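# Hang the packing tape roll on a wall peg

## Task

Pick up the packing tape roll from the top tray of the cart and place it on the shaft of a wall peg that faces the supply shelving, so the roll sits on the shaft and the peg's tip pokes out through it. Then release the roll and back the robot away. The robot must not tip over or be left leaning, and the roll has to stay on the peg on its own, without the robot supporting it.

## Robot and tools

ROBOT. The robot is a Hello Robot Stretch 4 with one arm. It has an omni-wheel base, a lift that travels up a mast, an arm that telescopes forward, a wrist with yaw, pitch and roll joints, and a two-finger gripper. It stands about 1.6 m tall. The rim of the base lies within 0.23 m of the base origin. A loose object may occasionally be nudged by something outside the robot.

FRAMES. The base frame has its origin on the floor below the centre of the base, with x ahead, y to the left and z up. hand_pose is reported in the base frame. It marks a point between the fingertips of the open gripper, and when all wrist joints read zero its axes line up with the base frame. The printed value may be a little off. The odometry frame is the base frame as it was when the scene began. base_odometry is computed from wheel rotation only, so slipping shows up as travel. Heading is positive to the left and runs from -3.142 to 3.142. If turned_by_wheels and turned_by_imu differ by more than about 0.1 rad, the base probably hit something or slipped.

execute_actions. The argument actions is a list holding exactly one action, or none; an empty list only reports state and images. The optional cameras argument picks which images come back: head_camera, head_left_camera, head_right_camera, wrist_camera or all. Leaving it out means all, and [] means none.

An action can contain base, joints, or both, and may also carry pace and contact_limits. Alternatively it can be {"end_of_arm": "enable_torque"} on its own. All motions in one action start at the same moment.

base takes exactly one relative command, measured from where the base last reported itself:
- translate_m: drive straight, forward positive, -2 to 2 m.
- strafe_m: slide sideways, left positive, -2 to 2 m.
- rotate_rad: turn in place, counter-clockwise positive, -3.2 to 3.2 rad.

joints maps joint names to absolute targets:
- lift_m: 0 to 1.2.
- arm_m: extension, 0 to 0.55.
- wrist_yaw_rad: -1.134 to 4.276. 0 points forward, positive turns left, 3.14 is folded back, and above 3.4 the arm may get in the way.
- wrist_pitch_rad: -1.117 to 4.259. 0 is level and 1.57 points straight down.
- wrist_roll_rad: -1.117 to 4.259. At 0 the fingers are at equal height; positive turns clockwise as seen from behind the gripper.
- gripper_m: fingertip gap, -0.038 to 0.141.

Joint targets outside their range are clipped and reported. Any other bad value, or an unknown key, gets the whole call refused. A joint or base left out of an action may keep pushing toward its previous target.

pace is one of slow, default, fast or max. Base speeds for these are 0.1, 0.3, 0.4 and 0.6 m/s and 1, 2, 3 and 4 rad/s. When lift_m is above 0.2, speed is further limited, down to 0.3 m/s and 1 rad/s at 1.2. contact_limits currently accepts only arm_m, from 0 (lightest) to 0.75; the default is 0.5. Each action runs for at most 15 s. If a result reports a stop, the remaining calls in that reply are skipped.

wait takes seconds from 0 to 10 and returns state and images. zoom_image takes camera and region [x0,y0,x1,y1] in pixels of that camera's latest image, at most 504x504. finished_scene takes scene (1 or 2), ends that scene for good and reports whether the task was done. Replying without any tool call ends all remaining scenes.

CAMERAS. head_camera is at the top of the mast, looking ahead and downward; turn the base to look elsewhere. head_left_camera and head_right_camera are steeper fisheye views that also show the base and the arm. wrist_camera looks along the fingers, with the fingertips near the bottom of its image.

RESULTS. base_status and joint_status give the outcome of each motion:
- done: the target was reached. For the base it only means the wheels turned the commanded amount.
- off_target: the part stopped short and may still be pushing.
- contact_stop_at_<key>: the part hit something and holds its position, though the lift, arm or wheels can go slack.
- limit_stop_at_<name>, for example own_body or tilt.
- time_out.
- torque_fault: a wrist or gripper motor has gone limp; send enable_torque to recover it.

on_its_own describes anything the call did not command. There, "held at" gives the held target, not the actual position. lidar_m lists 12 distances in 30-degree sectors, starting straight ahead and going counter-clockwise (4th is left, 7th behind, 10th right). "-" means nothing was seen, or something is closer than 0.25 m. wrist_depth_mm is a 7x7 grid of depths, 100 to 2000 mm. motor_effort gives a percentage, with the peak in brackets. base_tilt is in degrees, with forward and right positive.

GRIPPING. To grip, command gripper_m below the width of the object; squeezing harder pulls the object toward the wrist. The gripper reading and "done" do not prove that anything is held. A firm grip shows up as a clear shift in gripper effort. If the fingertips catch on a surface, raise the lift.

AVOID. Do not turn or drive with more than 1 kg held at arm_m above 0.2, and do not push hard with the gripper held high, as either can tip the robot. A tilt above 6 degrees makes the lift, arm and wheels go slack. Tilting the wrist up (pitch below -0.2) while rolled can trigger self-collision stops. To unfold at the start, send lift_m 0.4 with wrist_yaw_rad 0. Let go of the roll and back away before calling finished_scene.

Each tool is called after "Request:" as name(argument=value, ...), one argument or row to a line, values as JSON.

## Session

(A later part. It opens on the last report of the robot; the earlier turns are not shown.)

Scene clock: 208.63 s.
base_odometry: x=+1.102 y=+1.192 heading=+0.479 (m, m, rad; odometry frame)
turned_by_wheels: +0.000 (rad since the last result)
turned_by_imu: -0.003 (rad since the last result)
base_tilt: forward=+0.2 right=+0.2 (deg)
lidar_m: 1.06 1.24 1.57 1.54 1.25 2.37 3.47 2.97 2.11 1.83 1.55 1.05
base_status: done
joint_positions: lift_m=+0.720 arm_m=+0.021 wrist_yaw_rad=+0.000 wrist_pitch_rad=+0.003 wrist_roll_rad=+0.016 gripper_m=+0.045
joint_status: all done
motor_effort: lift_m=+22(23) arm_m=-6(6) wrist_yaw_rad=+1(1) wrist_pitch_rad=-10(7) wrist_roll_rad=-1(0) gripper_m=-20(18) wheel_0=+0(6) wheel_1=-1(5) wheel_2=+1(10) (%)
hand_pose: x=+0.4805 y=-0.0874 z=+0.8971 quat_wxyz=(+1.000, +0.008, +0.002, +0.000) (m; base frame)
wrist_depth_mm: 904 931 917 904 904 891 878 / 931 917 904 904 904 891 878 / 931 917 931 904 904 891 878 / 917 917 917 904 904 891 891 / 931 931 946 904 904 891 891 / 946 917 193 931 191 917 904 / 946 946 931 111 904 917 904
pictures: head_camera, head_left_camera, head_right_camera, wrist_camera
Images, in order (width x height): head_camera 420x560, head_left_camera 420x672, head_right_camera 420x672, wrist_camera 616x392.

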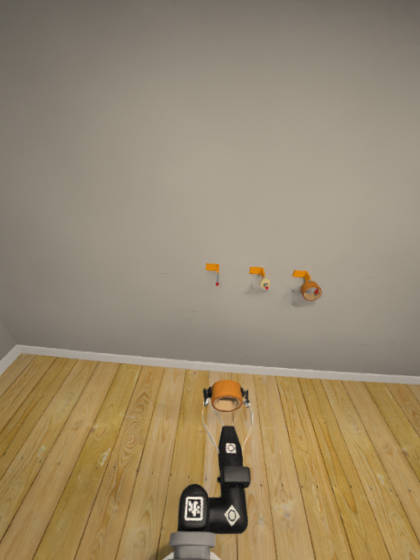

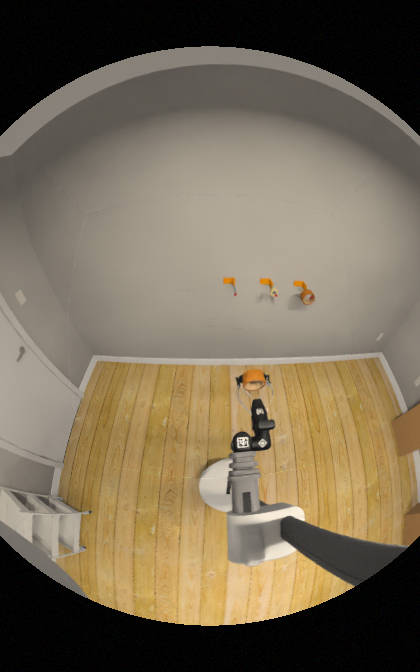

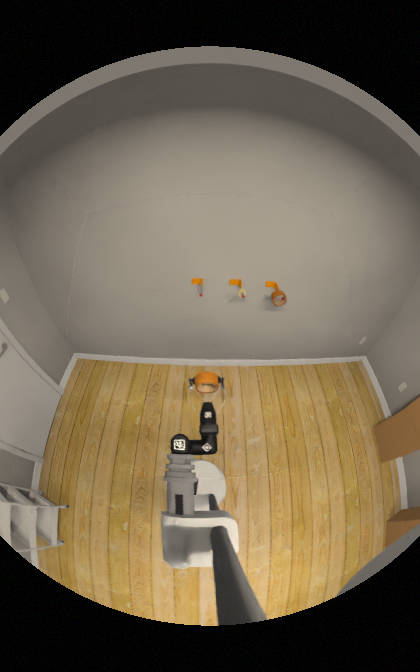

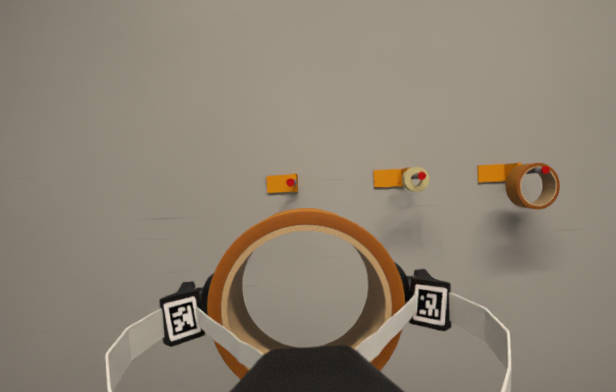

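Request:
zoom_image(
  camera="head_camera",
  region=[190, 250, 340, 320],
)

Request:
zoom_image(
  camera="wrist_camera",
  region=[250, 150, 580, 230],
)

Request:
zoom_image(
  camera="head_left_camera",
  region=[210, 265, 330, 315],
)

Region (190, 250, 340, 320) of head_camera's 420x560 image, scaled by 3.360, with more detail than that image has; it fills the top 235 rows of this view, and the rest is white.

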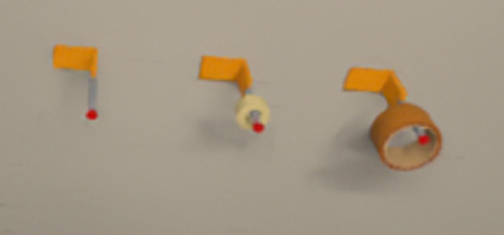

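Region (250, 150, 580, 230) of wrist_camera's 616x392 image, scaled by 1.527; it fills the top 122 rows of this view, and the rest is white.

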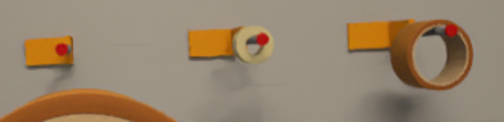

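Region (210, 265, 330, 315) of head_left_camera's 420x672 image, scaled by 4.200, with more detail than that image has; it fills the top 210 rows of this view, and the rest is white.

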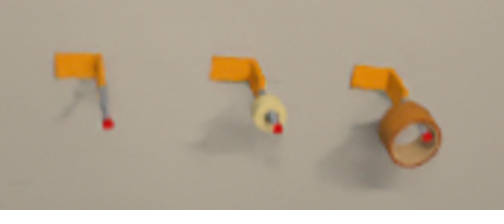

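Request:
zoom_image(
  camera="wrist_camera",
  region=[195, 165, 420, 392],
)

Request:
zoom_image(
  camera="head_camera",
  region=[180, 360, 280, 460],
)

Region (195, 165, 420, 392) of wrist_camera's 616x392 image, scaled by 2.220; it fills the left 500 columns of this view, and the rest is white.

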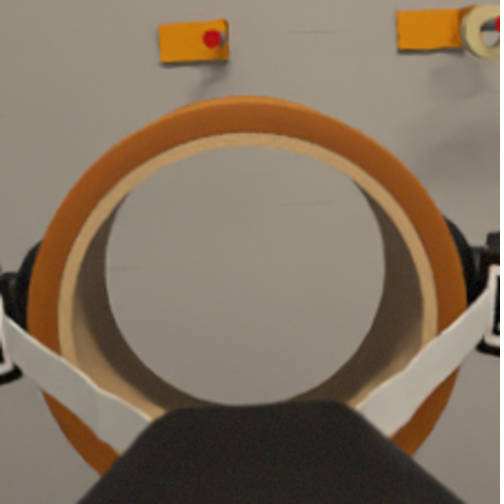

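Region (180, 360, 280, 460) of head_camera's 420x560 image, scaled by 5.040, with more detail than that image has.

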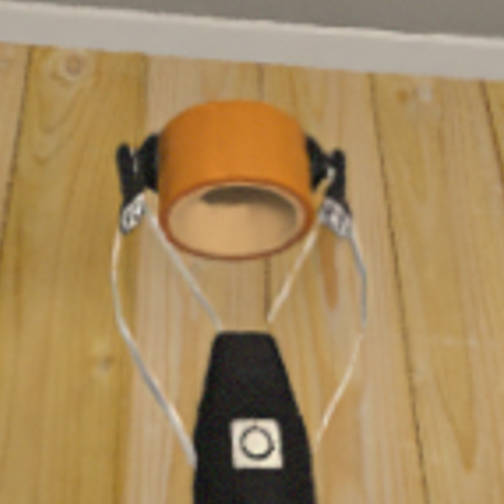

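The peg is an L-bracket with a grey shaft and a red ball tip, sticking straight out of the wall. The roll's axis looks level. I'll move closer and raise the lift so the shaft lines up with the hole.

Request:
execute_actions(
  actions=[
    {"base": {"translate_m": 0.2}, "joints": {"arm_m": 0.2, "lift_m": 0.778}},
  ],
)

Scene clock: 283.93 s.
base_odometry: x=+1.280 y=+1.284 heading=+0.480 (m, m, rad; odometry frame)
turned_by_wheels: +0.000 (rad since the last result)
turned_by_imu: +0.000 (rad since the last result)
base_tilt: forward=+0.2 right=+0.2 (deg)
lidar_m: 0.78 0.98 1.42 1.50 1.34 2.34 3.59 2.94 1.95 1.86 1.30 0.82
base_status: done
joint_positions: lift_m=+0.778 arm_m=+0.199 wrist_yaw_rad=+0.000 wrist_pitch_rad=+0.003 wrist_roll_rad=+0.016 gripper_m=+0.045
joint_status: all done
motor_effort: lift_m=+23(24) arm_m=+6(6) wrist_yaw_rad=+1(2) wrist_pitch_rad=-8(10) wrist_roll_rad=+1(1) gripper_m=-15(17) wheel_0=+1(5) wheel_1=+0(3) wheel_2=+2(8) (%)
hand_pose: x=+0.6583 y=-0.0874 z=+0.9551 quat_wxyz=(+1.000, +0.008, +0.002, +0.000) (m; base frame)
wrist_depth_mm: 539 535 525 521 517 517 512 / 544 535 535 530 521 517 512 / 539 544 535 530 530 521 512 / 544 535 535 530 530 521 521 / 544 549 535 525 525 521 517 / 549 544 194 535 192 525 525 / 544 544 539 111 525 535 530
pictures: head_camera, head_left_camera, head_right_camera, wrist_camera
Images, in order (width x height): head_camera 420x560, head_left_camera 420x672, head_right_camera 420x672, wrist_camera 616x392.

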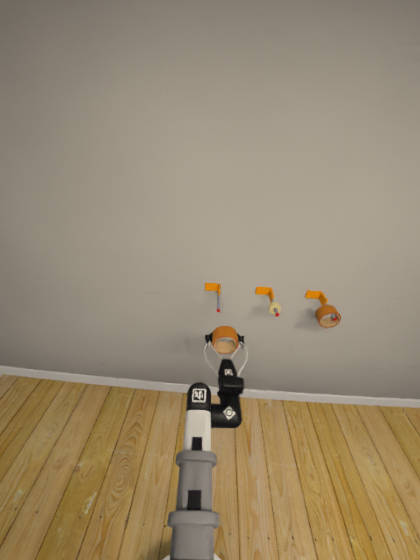

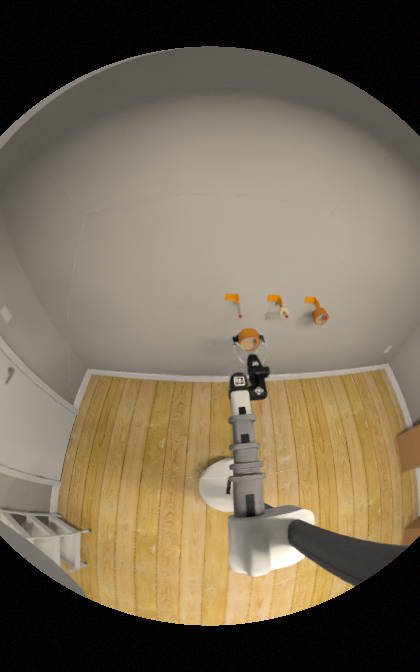

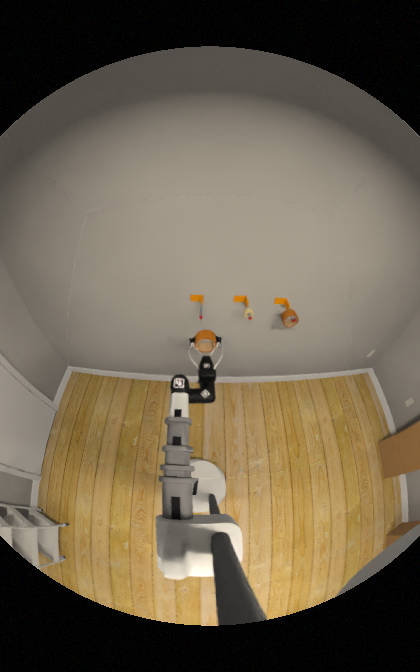

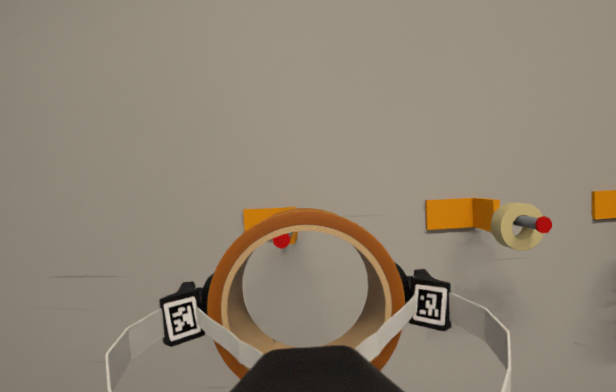

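Request:
zoom_image(
  camera="wrist_camera",
  region=[220, 190, 400, 310],
)

Request:
zoom_image(
  camera="wrist_camera",
  region=[410, 180, 616, 270],
)

Request:
zoom_image(
  camera="head_camera",
  region=[185, 270, 355, 380],
)

Region (220, 190, 400, 310) of wrist_camera's 616x392 image, scaled by 2.800.

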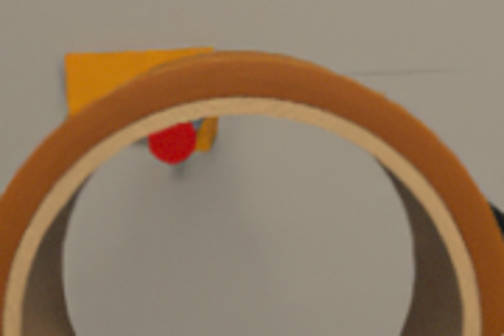

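Region (410, 180, 616, 270) of wrist_camera's 616x392 image, scaled by 2.447; it fills the top 220 rows of this view, and the rest is white.

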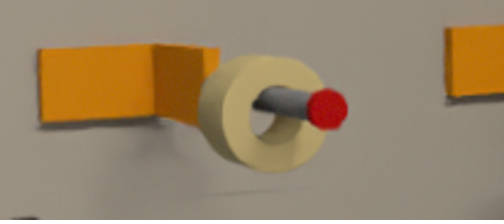

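Region (185, 270, 355, 380) of head_camera's 420x560 image, scaled by 2.965, with more detail than that image has; it fills the top 326 rows of this view, and the rest is white.

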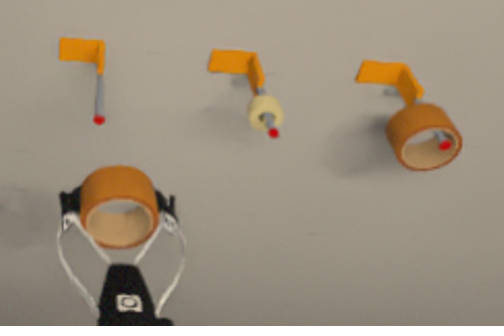

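Request:
execute_actions(
  actions=[
    {"base": {"strafe_m": 0.02}, "joints": {"arm_m": 0.28}},
  ],
  cameras=["head_camera", "wrist_camera"],
)

Scene clock: 304.30 s.
base_odometry: x=+1.270 y=+1.302 heading=+0.479 (m, m, rad; odometry frame)
turned_by_wheels: +0.000 (rad since the last result)
turned_by_imu: +0.001 (rad since the last result)
base_tilt: forward=+0.2 right=+0.2 (deg)
lidar_m: 0.87 1.01 1.44 1.50 1.34 2.36 3.88 3.01 2.23 1.87 1.29 0.82
base_status: done
joint_positions: lift_m=+0.778 arm_m=+0.279 wrist_yaw_rad=+0.000 wrist_pitch_rad=+0.003 wrist_roll_rad=+0.016 gripper_m=+0.045
joint_status: all done
motor_effort: lift_m=+23(23) arm_m=+6(7) wrist_yaw_rad=+1(1) wrist_pitch_rad=-8(9) wrist_roll_rad=-1(1) gripper_m=-15(19) wheel_0=+0(5) wheel_1=-1(6) wheel_2=+0(1) (%)
hand_pose: x=+0.7383 y=-0.0874 z=+0.9551 quat_wxyz=(+1.000, +0.008, +0.002, +0.000) (m; base frame)
wrist_depth_mm: 455 455 452 445 442 439 439 / 455 459 455 449 449 442 439 / 459 455 452 449 445 445 445 / 459 459 452 452 449 442 442 / 466 462 455 455 449 445 445 / 469 466 194 459 191 449 442 / 469 462 459 111 452 449 445
pictures: head_camera, wrist_camera
Images, in order (width x height): head_camera 420x560, wrist_camera 616x392.

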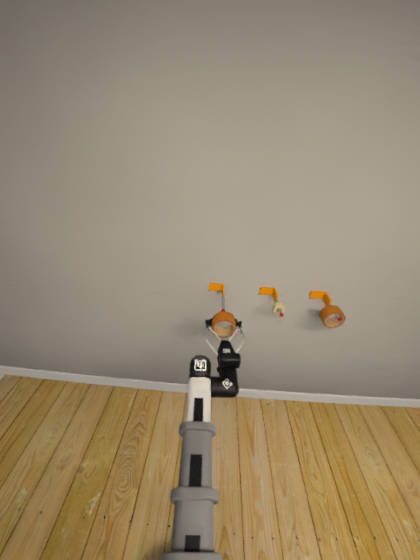

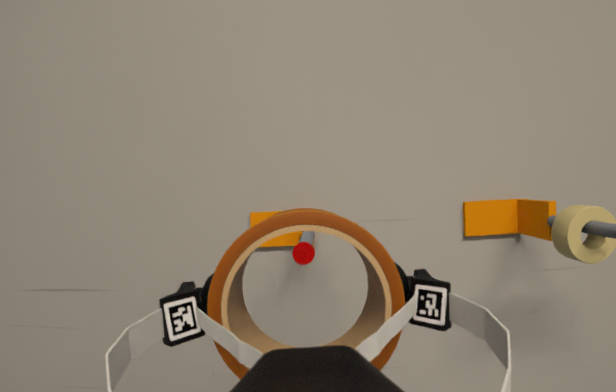

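The tip is centred in the hole. I'll slide the roll onto the shaft with a light contact limit.

Request:
execute_actions(
  actions=[
    {"joints": {"arm_m": 0.405}, "contact_limits": {"arm_m": 0.25}},
  ],
)

Scene clock: 312.50 s.
base_odometry: x=+1.270 y=+1.302 heading=+0.479 (m, m, rad; odometry frame)
turned_by_wheels: +0.000 (rad since the last result)
turned_by_imu: +0.001 (rad since the last result)
base_tilt: forward=+0.2 right=+0.2 (deg)
lidar_m: 0.91 1.01 1.46 1.49 1.31 2.31 3.84 2.99 2.21 1.87 1.30 0.81
base_status: not commanded
joint_positions: lift_m=+0.778 arm_m=+0.404 wrist_yaw_rad=+0.000 wrist_pitch_rad=+0.003 wrist_roll_rad=+0.016 gripper_m=+0.045
joint_status: all done
motor_effort: lift_m=+22(22) arm_m=+7(6) wrist_yaw_rad=+1(2) wrist_pitch_rad=-9(8) wrist_roll_rad=-1(0) gripper_m=-18(15) wheel_0=-1(0) wheel_1=-1(1) wheel_2=+0(0) (%)
contact_limits: arm_m 0.25
hand_pose: x=+0.8633 y=-0.0874 z=+0.9551 quat_wxyz=(+1.000, +0.008, +0.002, +0.000) (m; base frame)
wrist_depth_mm: 332 324 324 322 320 315 314 / 330 329 327 325 320 317 317 / 332 329 327 327 322 322 317 / 332 332 330 325 324 322 319 / 336 332 330 322 324 322 314 / 338 334 194 330 191 324 324 / 338 334 332 111 327 327 324
pictures: head_camera, head_left_camera, head_right_camera, wrist_camera
Images, in order (width x height): head_camera 420x560, head_left_camera 420x672, head_right_camera 420x672, wrist_camera 616x392.

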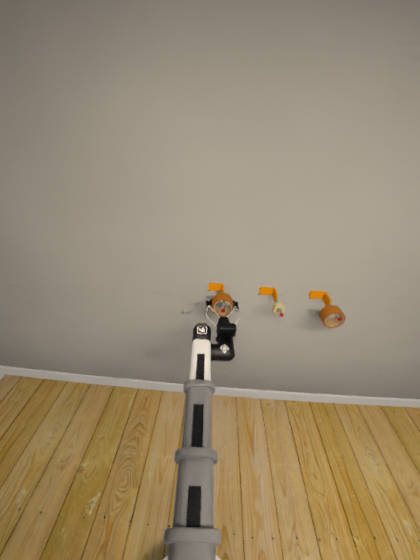

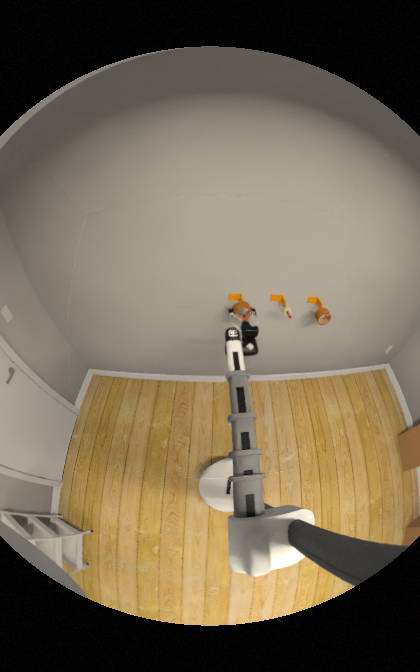

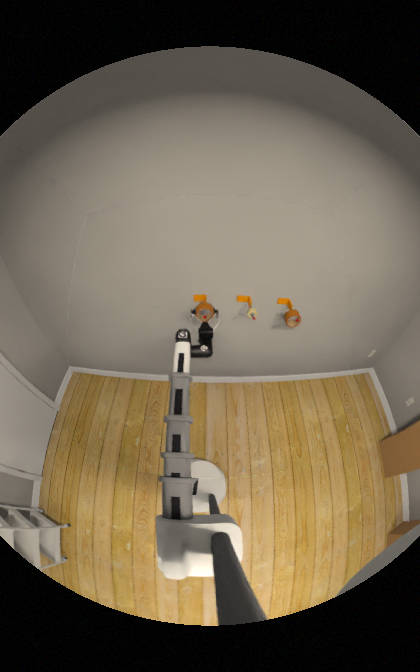

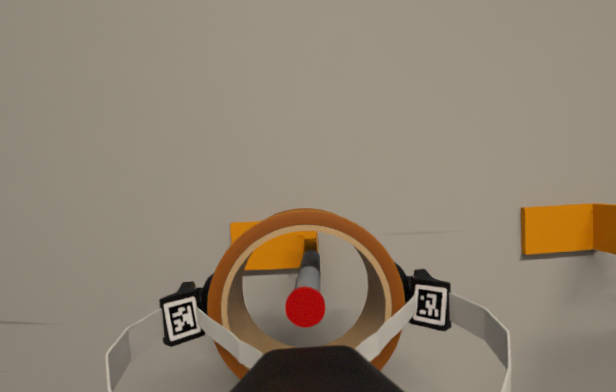

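Request:
zoom_image(
  camera="wrist_camera",
  region=[220, 200, 400, 360],
)

Request:
zoom_image(
  camera="head_camera",
  region=[185, 270, 355, 350],
)

Region (220, 200, 400, 360) of wrist_camera's 616x392 image, scaled by 2.800.

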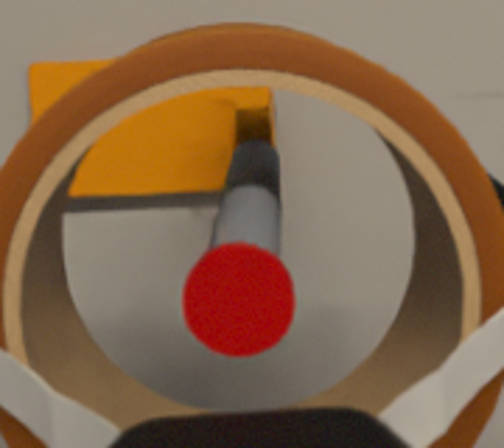

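Region (185, 270, 355, 350) of head_camera's 420x560 image, scaled by 2.965, with more detail than that image has; it fills the top 237 rows of this view, and the rest is white.

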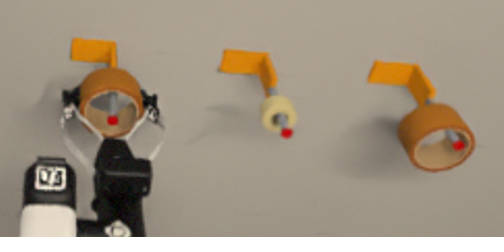

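The tip is through by about 2.5 cm. I'll lower the roll until it nearly rests on the shaft, so it won't drop when I let go.

Request:
execute_actions(
  actions=[
    {"joints": {"lift_m": 0.759}, "pace": "slow"},
  ],
  cameras=["head_camera", "wrist_camera"],
)

Scene clock: 322.37 s.
base_odometry: x=+1.270 y=+1.302 heading=+0.479 (m, m, rad; odometry frame)
turned_by_wheels: +0.000 (rad since the last result)
turned_by_imu: +0.001 (rad since the last result)
base_tilt: forward=+0.1 right=+0.2 (deg)
lidar_m: 0.93 1.02 1.42 1.51 1.31 2.33 3.83 2.98 2.22 1.86 1.29 0.85
base_status: not commanded
joint_positions: lift_m=+0.759 arm_m=+0.404 wrist_yaw_rad=+0.000 wrist_pitch_rad=+0.003 wrist_roll_rad=+0.016 gripper_m=+0.045
joint_status: all done
motor_effort: lift_m=+17(21) arm_m=+6(6) wrist_yaw_rad=+1(1) wrist_pitch_rad=-8(10) wrist_roll_rad=+3(3) gripper_m=-18(18) wheel_0=-1(0) wheel_1=-1(1) wheel_2=+0(0) (%)
hand_pose: x=+0.8633 y=-0.0874 z=+0.9365 quat_wxyz=(+1.000, +0.008, +0.002, +0.000) (m; base frame)
wrist_depth_mm: 329 325 324 322 319 319 315 / 330 327 325 324 319 322 315 / 332 329 329 325 324 320 319 / 334 330 327 325 324 322 312 / 334 334 330 182 325 324 322 / 338 334 194 330 191 322 322 / 340 336 332 111 327 325 324
pictures: head_camera, wrist_camera
Images, in order (width x height): head_camera 420x560, wrist_camera 616x392.

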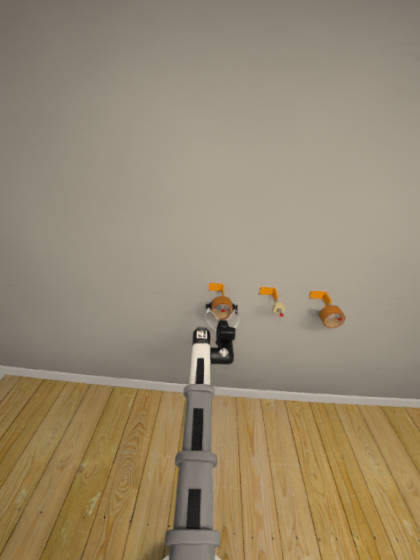

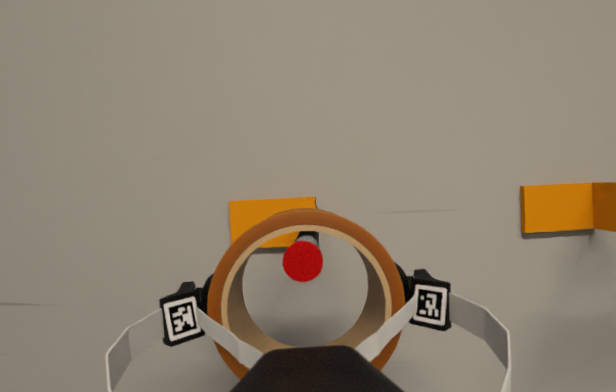

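Request:
execute_actions(
  actions=[
    {"joints": {"gripper_m": 0.135}},
  ],
  cameras=["head_camera", "wrist_camera"],
)

Scene clock: 329.87 s.
base_odometry: x=+1.270 y=+1.302 heading=+0.479 (m, m, rad; odometry frame)
turned_by_wheels: +0.000 (rad since the last result)
turned_by_imu: +0.001 (rad since the last result)
base_tilt: forward=+0.2 right=+0.2 (deg)
lidar_m: 0.87 1.01 1.44 1.50 1.31 2.29 3.89 3.00 2.23 1.88 1.28 0.85
base_status: not commanded
joint_positions: lift_m=+0.759 arm_m=+0.404 wrist_yaw_rad=+0.000 wrist_pitch_rad=+0.002 wrist_roll_rad=+0.016 gripper_m=+0.135
joint_status: all done
motor_effort: lift_m=+17(18) arm_m=+6(6) wrist_yaw_rad=+1(1) wrist_pitch_rad=-6(8) wrist_roll_rad=+0(0) gripper_m=-1(16) wheel_0=+0(1) wheel_1=-1(1) wheel_2=+0(0) (%)
hand_pose: x=+0.8633 y=-0.0874 z=+0.9367 quat_wxyz=(+1.000, +0.008, +0.001, +0.000) (m; base frame)
wrist_depth_mm: 330 329 325 322 319 317 317 / 332 330 327 322 322 319 319 / 334 329 325 325 322 320 319 / 334 330 329 325 324 322 314 / 336 334 329 197 325 324 320 / 338 332 198 329 206 325 324 / 340 336 338 111 327 325 324
pictures: head_camera, wrist_camera
Images, in order (width x height): head_camera 420x560, wrist_camera 616x392.

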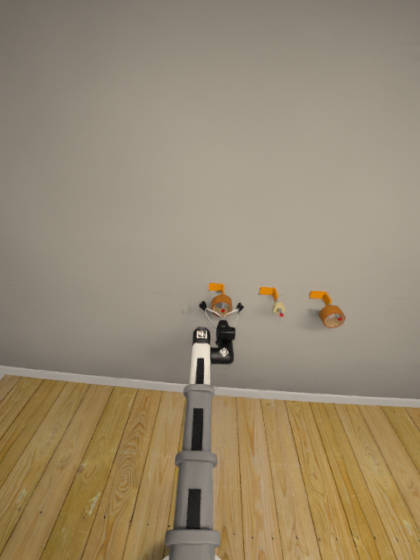

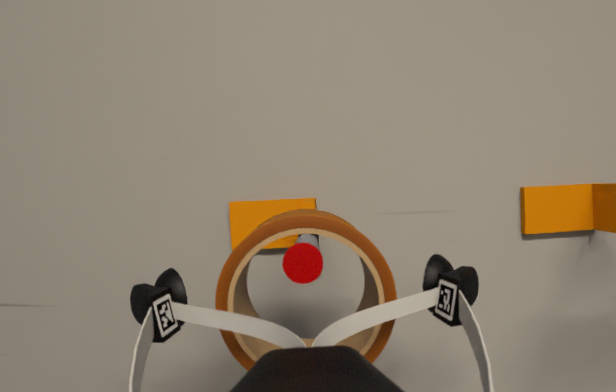

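The roll is released and hangs on the shaft. I'll retract the arm and back away.

Request:
execute_actions(
  actions=[
    {"base": {"translate_m": -0.3}, "joints": {"arm_m": 0.05}, "pace": "fast"},
  ],
)

Scene clock: 334.17 s.
base_odometry: x=+1.004 y=+1.164 heading=+0.480 (m, m, rad; odometry frame)
turned_by_wheels: +0.000 (rad since the last result)
turned_by_imu: +0.002 (rad since the last result)
base_tilt: forward=+0.2 right=+0.2 (deg)
lidar_m: 1.09 1.31 1.57 1.39 1.18 2.35 3.26 2.93 2.07 1.85 1.69 1.11
base_status: done
joint_positions: lift_m=+0.759 arm_m=+0.051 wrist_yaw_rad=+0.000 wrist_pitch_rad=+0.002 wrist_roll_rad=+0.016 gripper_m=+0.135
joint_status: all done
motor_effort: lift_m=+17(17) arm_m=-6(6) wrist_yaw_rad=+2(0) wrist_pitch_rad=-5(8) wrist_roll_rad=+1(1) gripper_m=+2(0) wheel_0=+1(5) wheel_1=+0(5) wheel_2=+0(10) (%)
hand_pose: x=+0.5105 y=-0.0875 z=+0.9368 quat_wxyz=(+1.000, +0.008, +0.001, +0.000) (m; base frame)
wrist_depth_mm: 976 976 976 960 960 960 960 / 991 991 991 960 960 960 960 / 991 1008 1008 960 976 991 960 / 1008 991 976 976 976 976 976 / 991 991 991 991 991 960 946 / 1008 1008 1008 1008 991 960 1008 / 1008 1025 1025 110 991 976 991
pictures: head_camera, head_left_camera, head_right_camera, wrist_camera
Images, in order (width x height): head_camera 420x560, head_left_camera 420x672, head_right_camera 420x672, wrist_camera 616x392.

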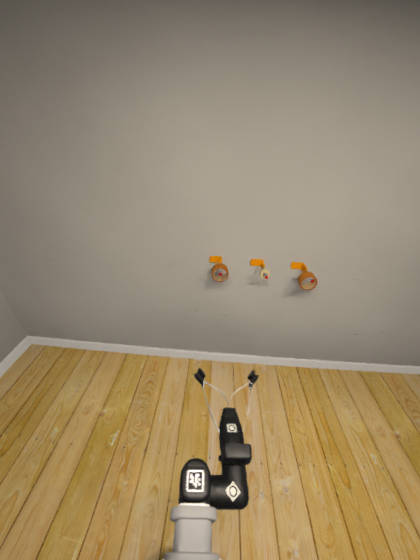

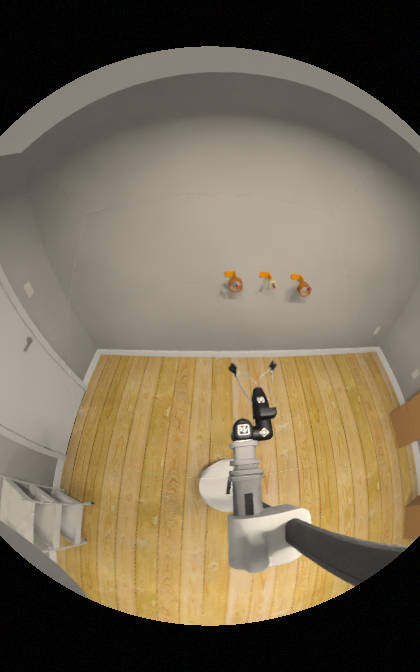

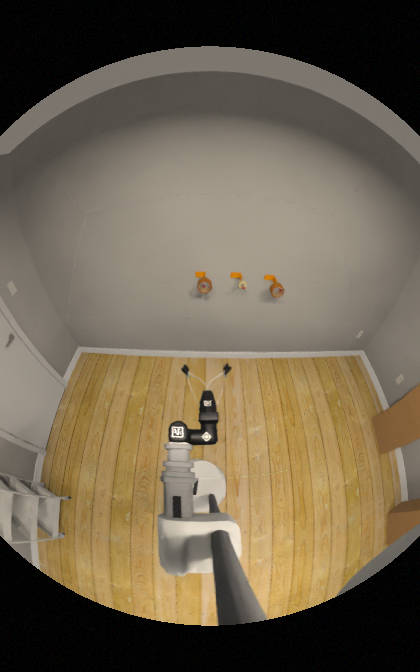

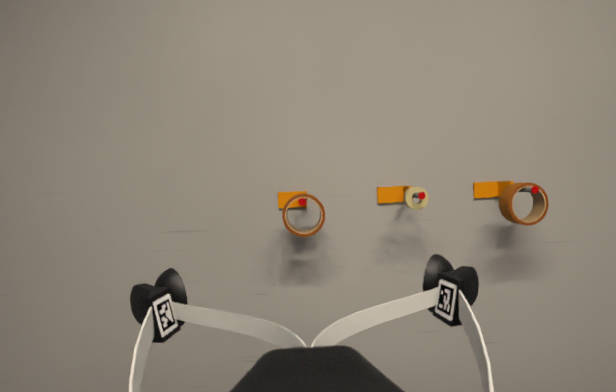

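Request:
zoom_image(
  camera="head_camera",
  region=[190, 245, 340, 305],
)

Region (190, 245, 340, 305) of head_camera's 420x560 image, scaled by 3.360, with more detail than that image has; it fills the top 202 rows of this view, and the rest is white.

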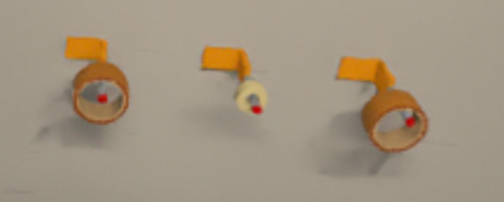

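The roll hangs on the shaft with the red tip sticking out, and the robot is clear, so I'm ending scene 1.

Request:
finished_scene(
  scene=1,
)

The scene is finished: the task was done.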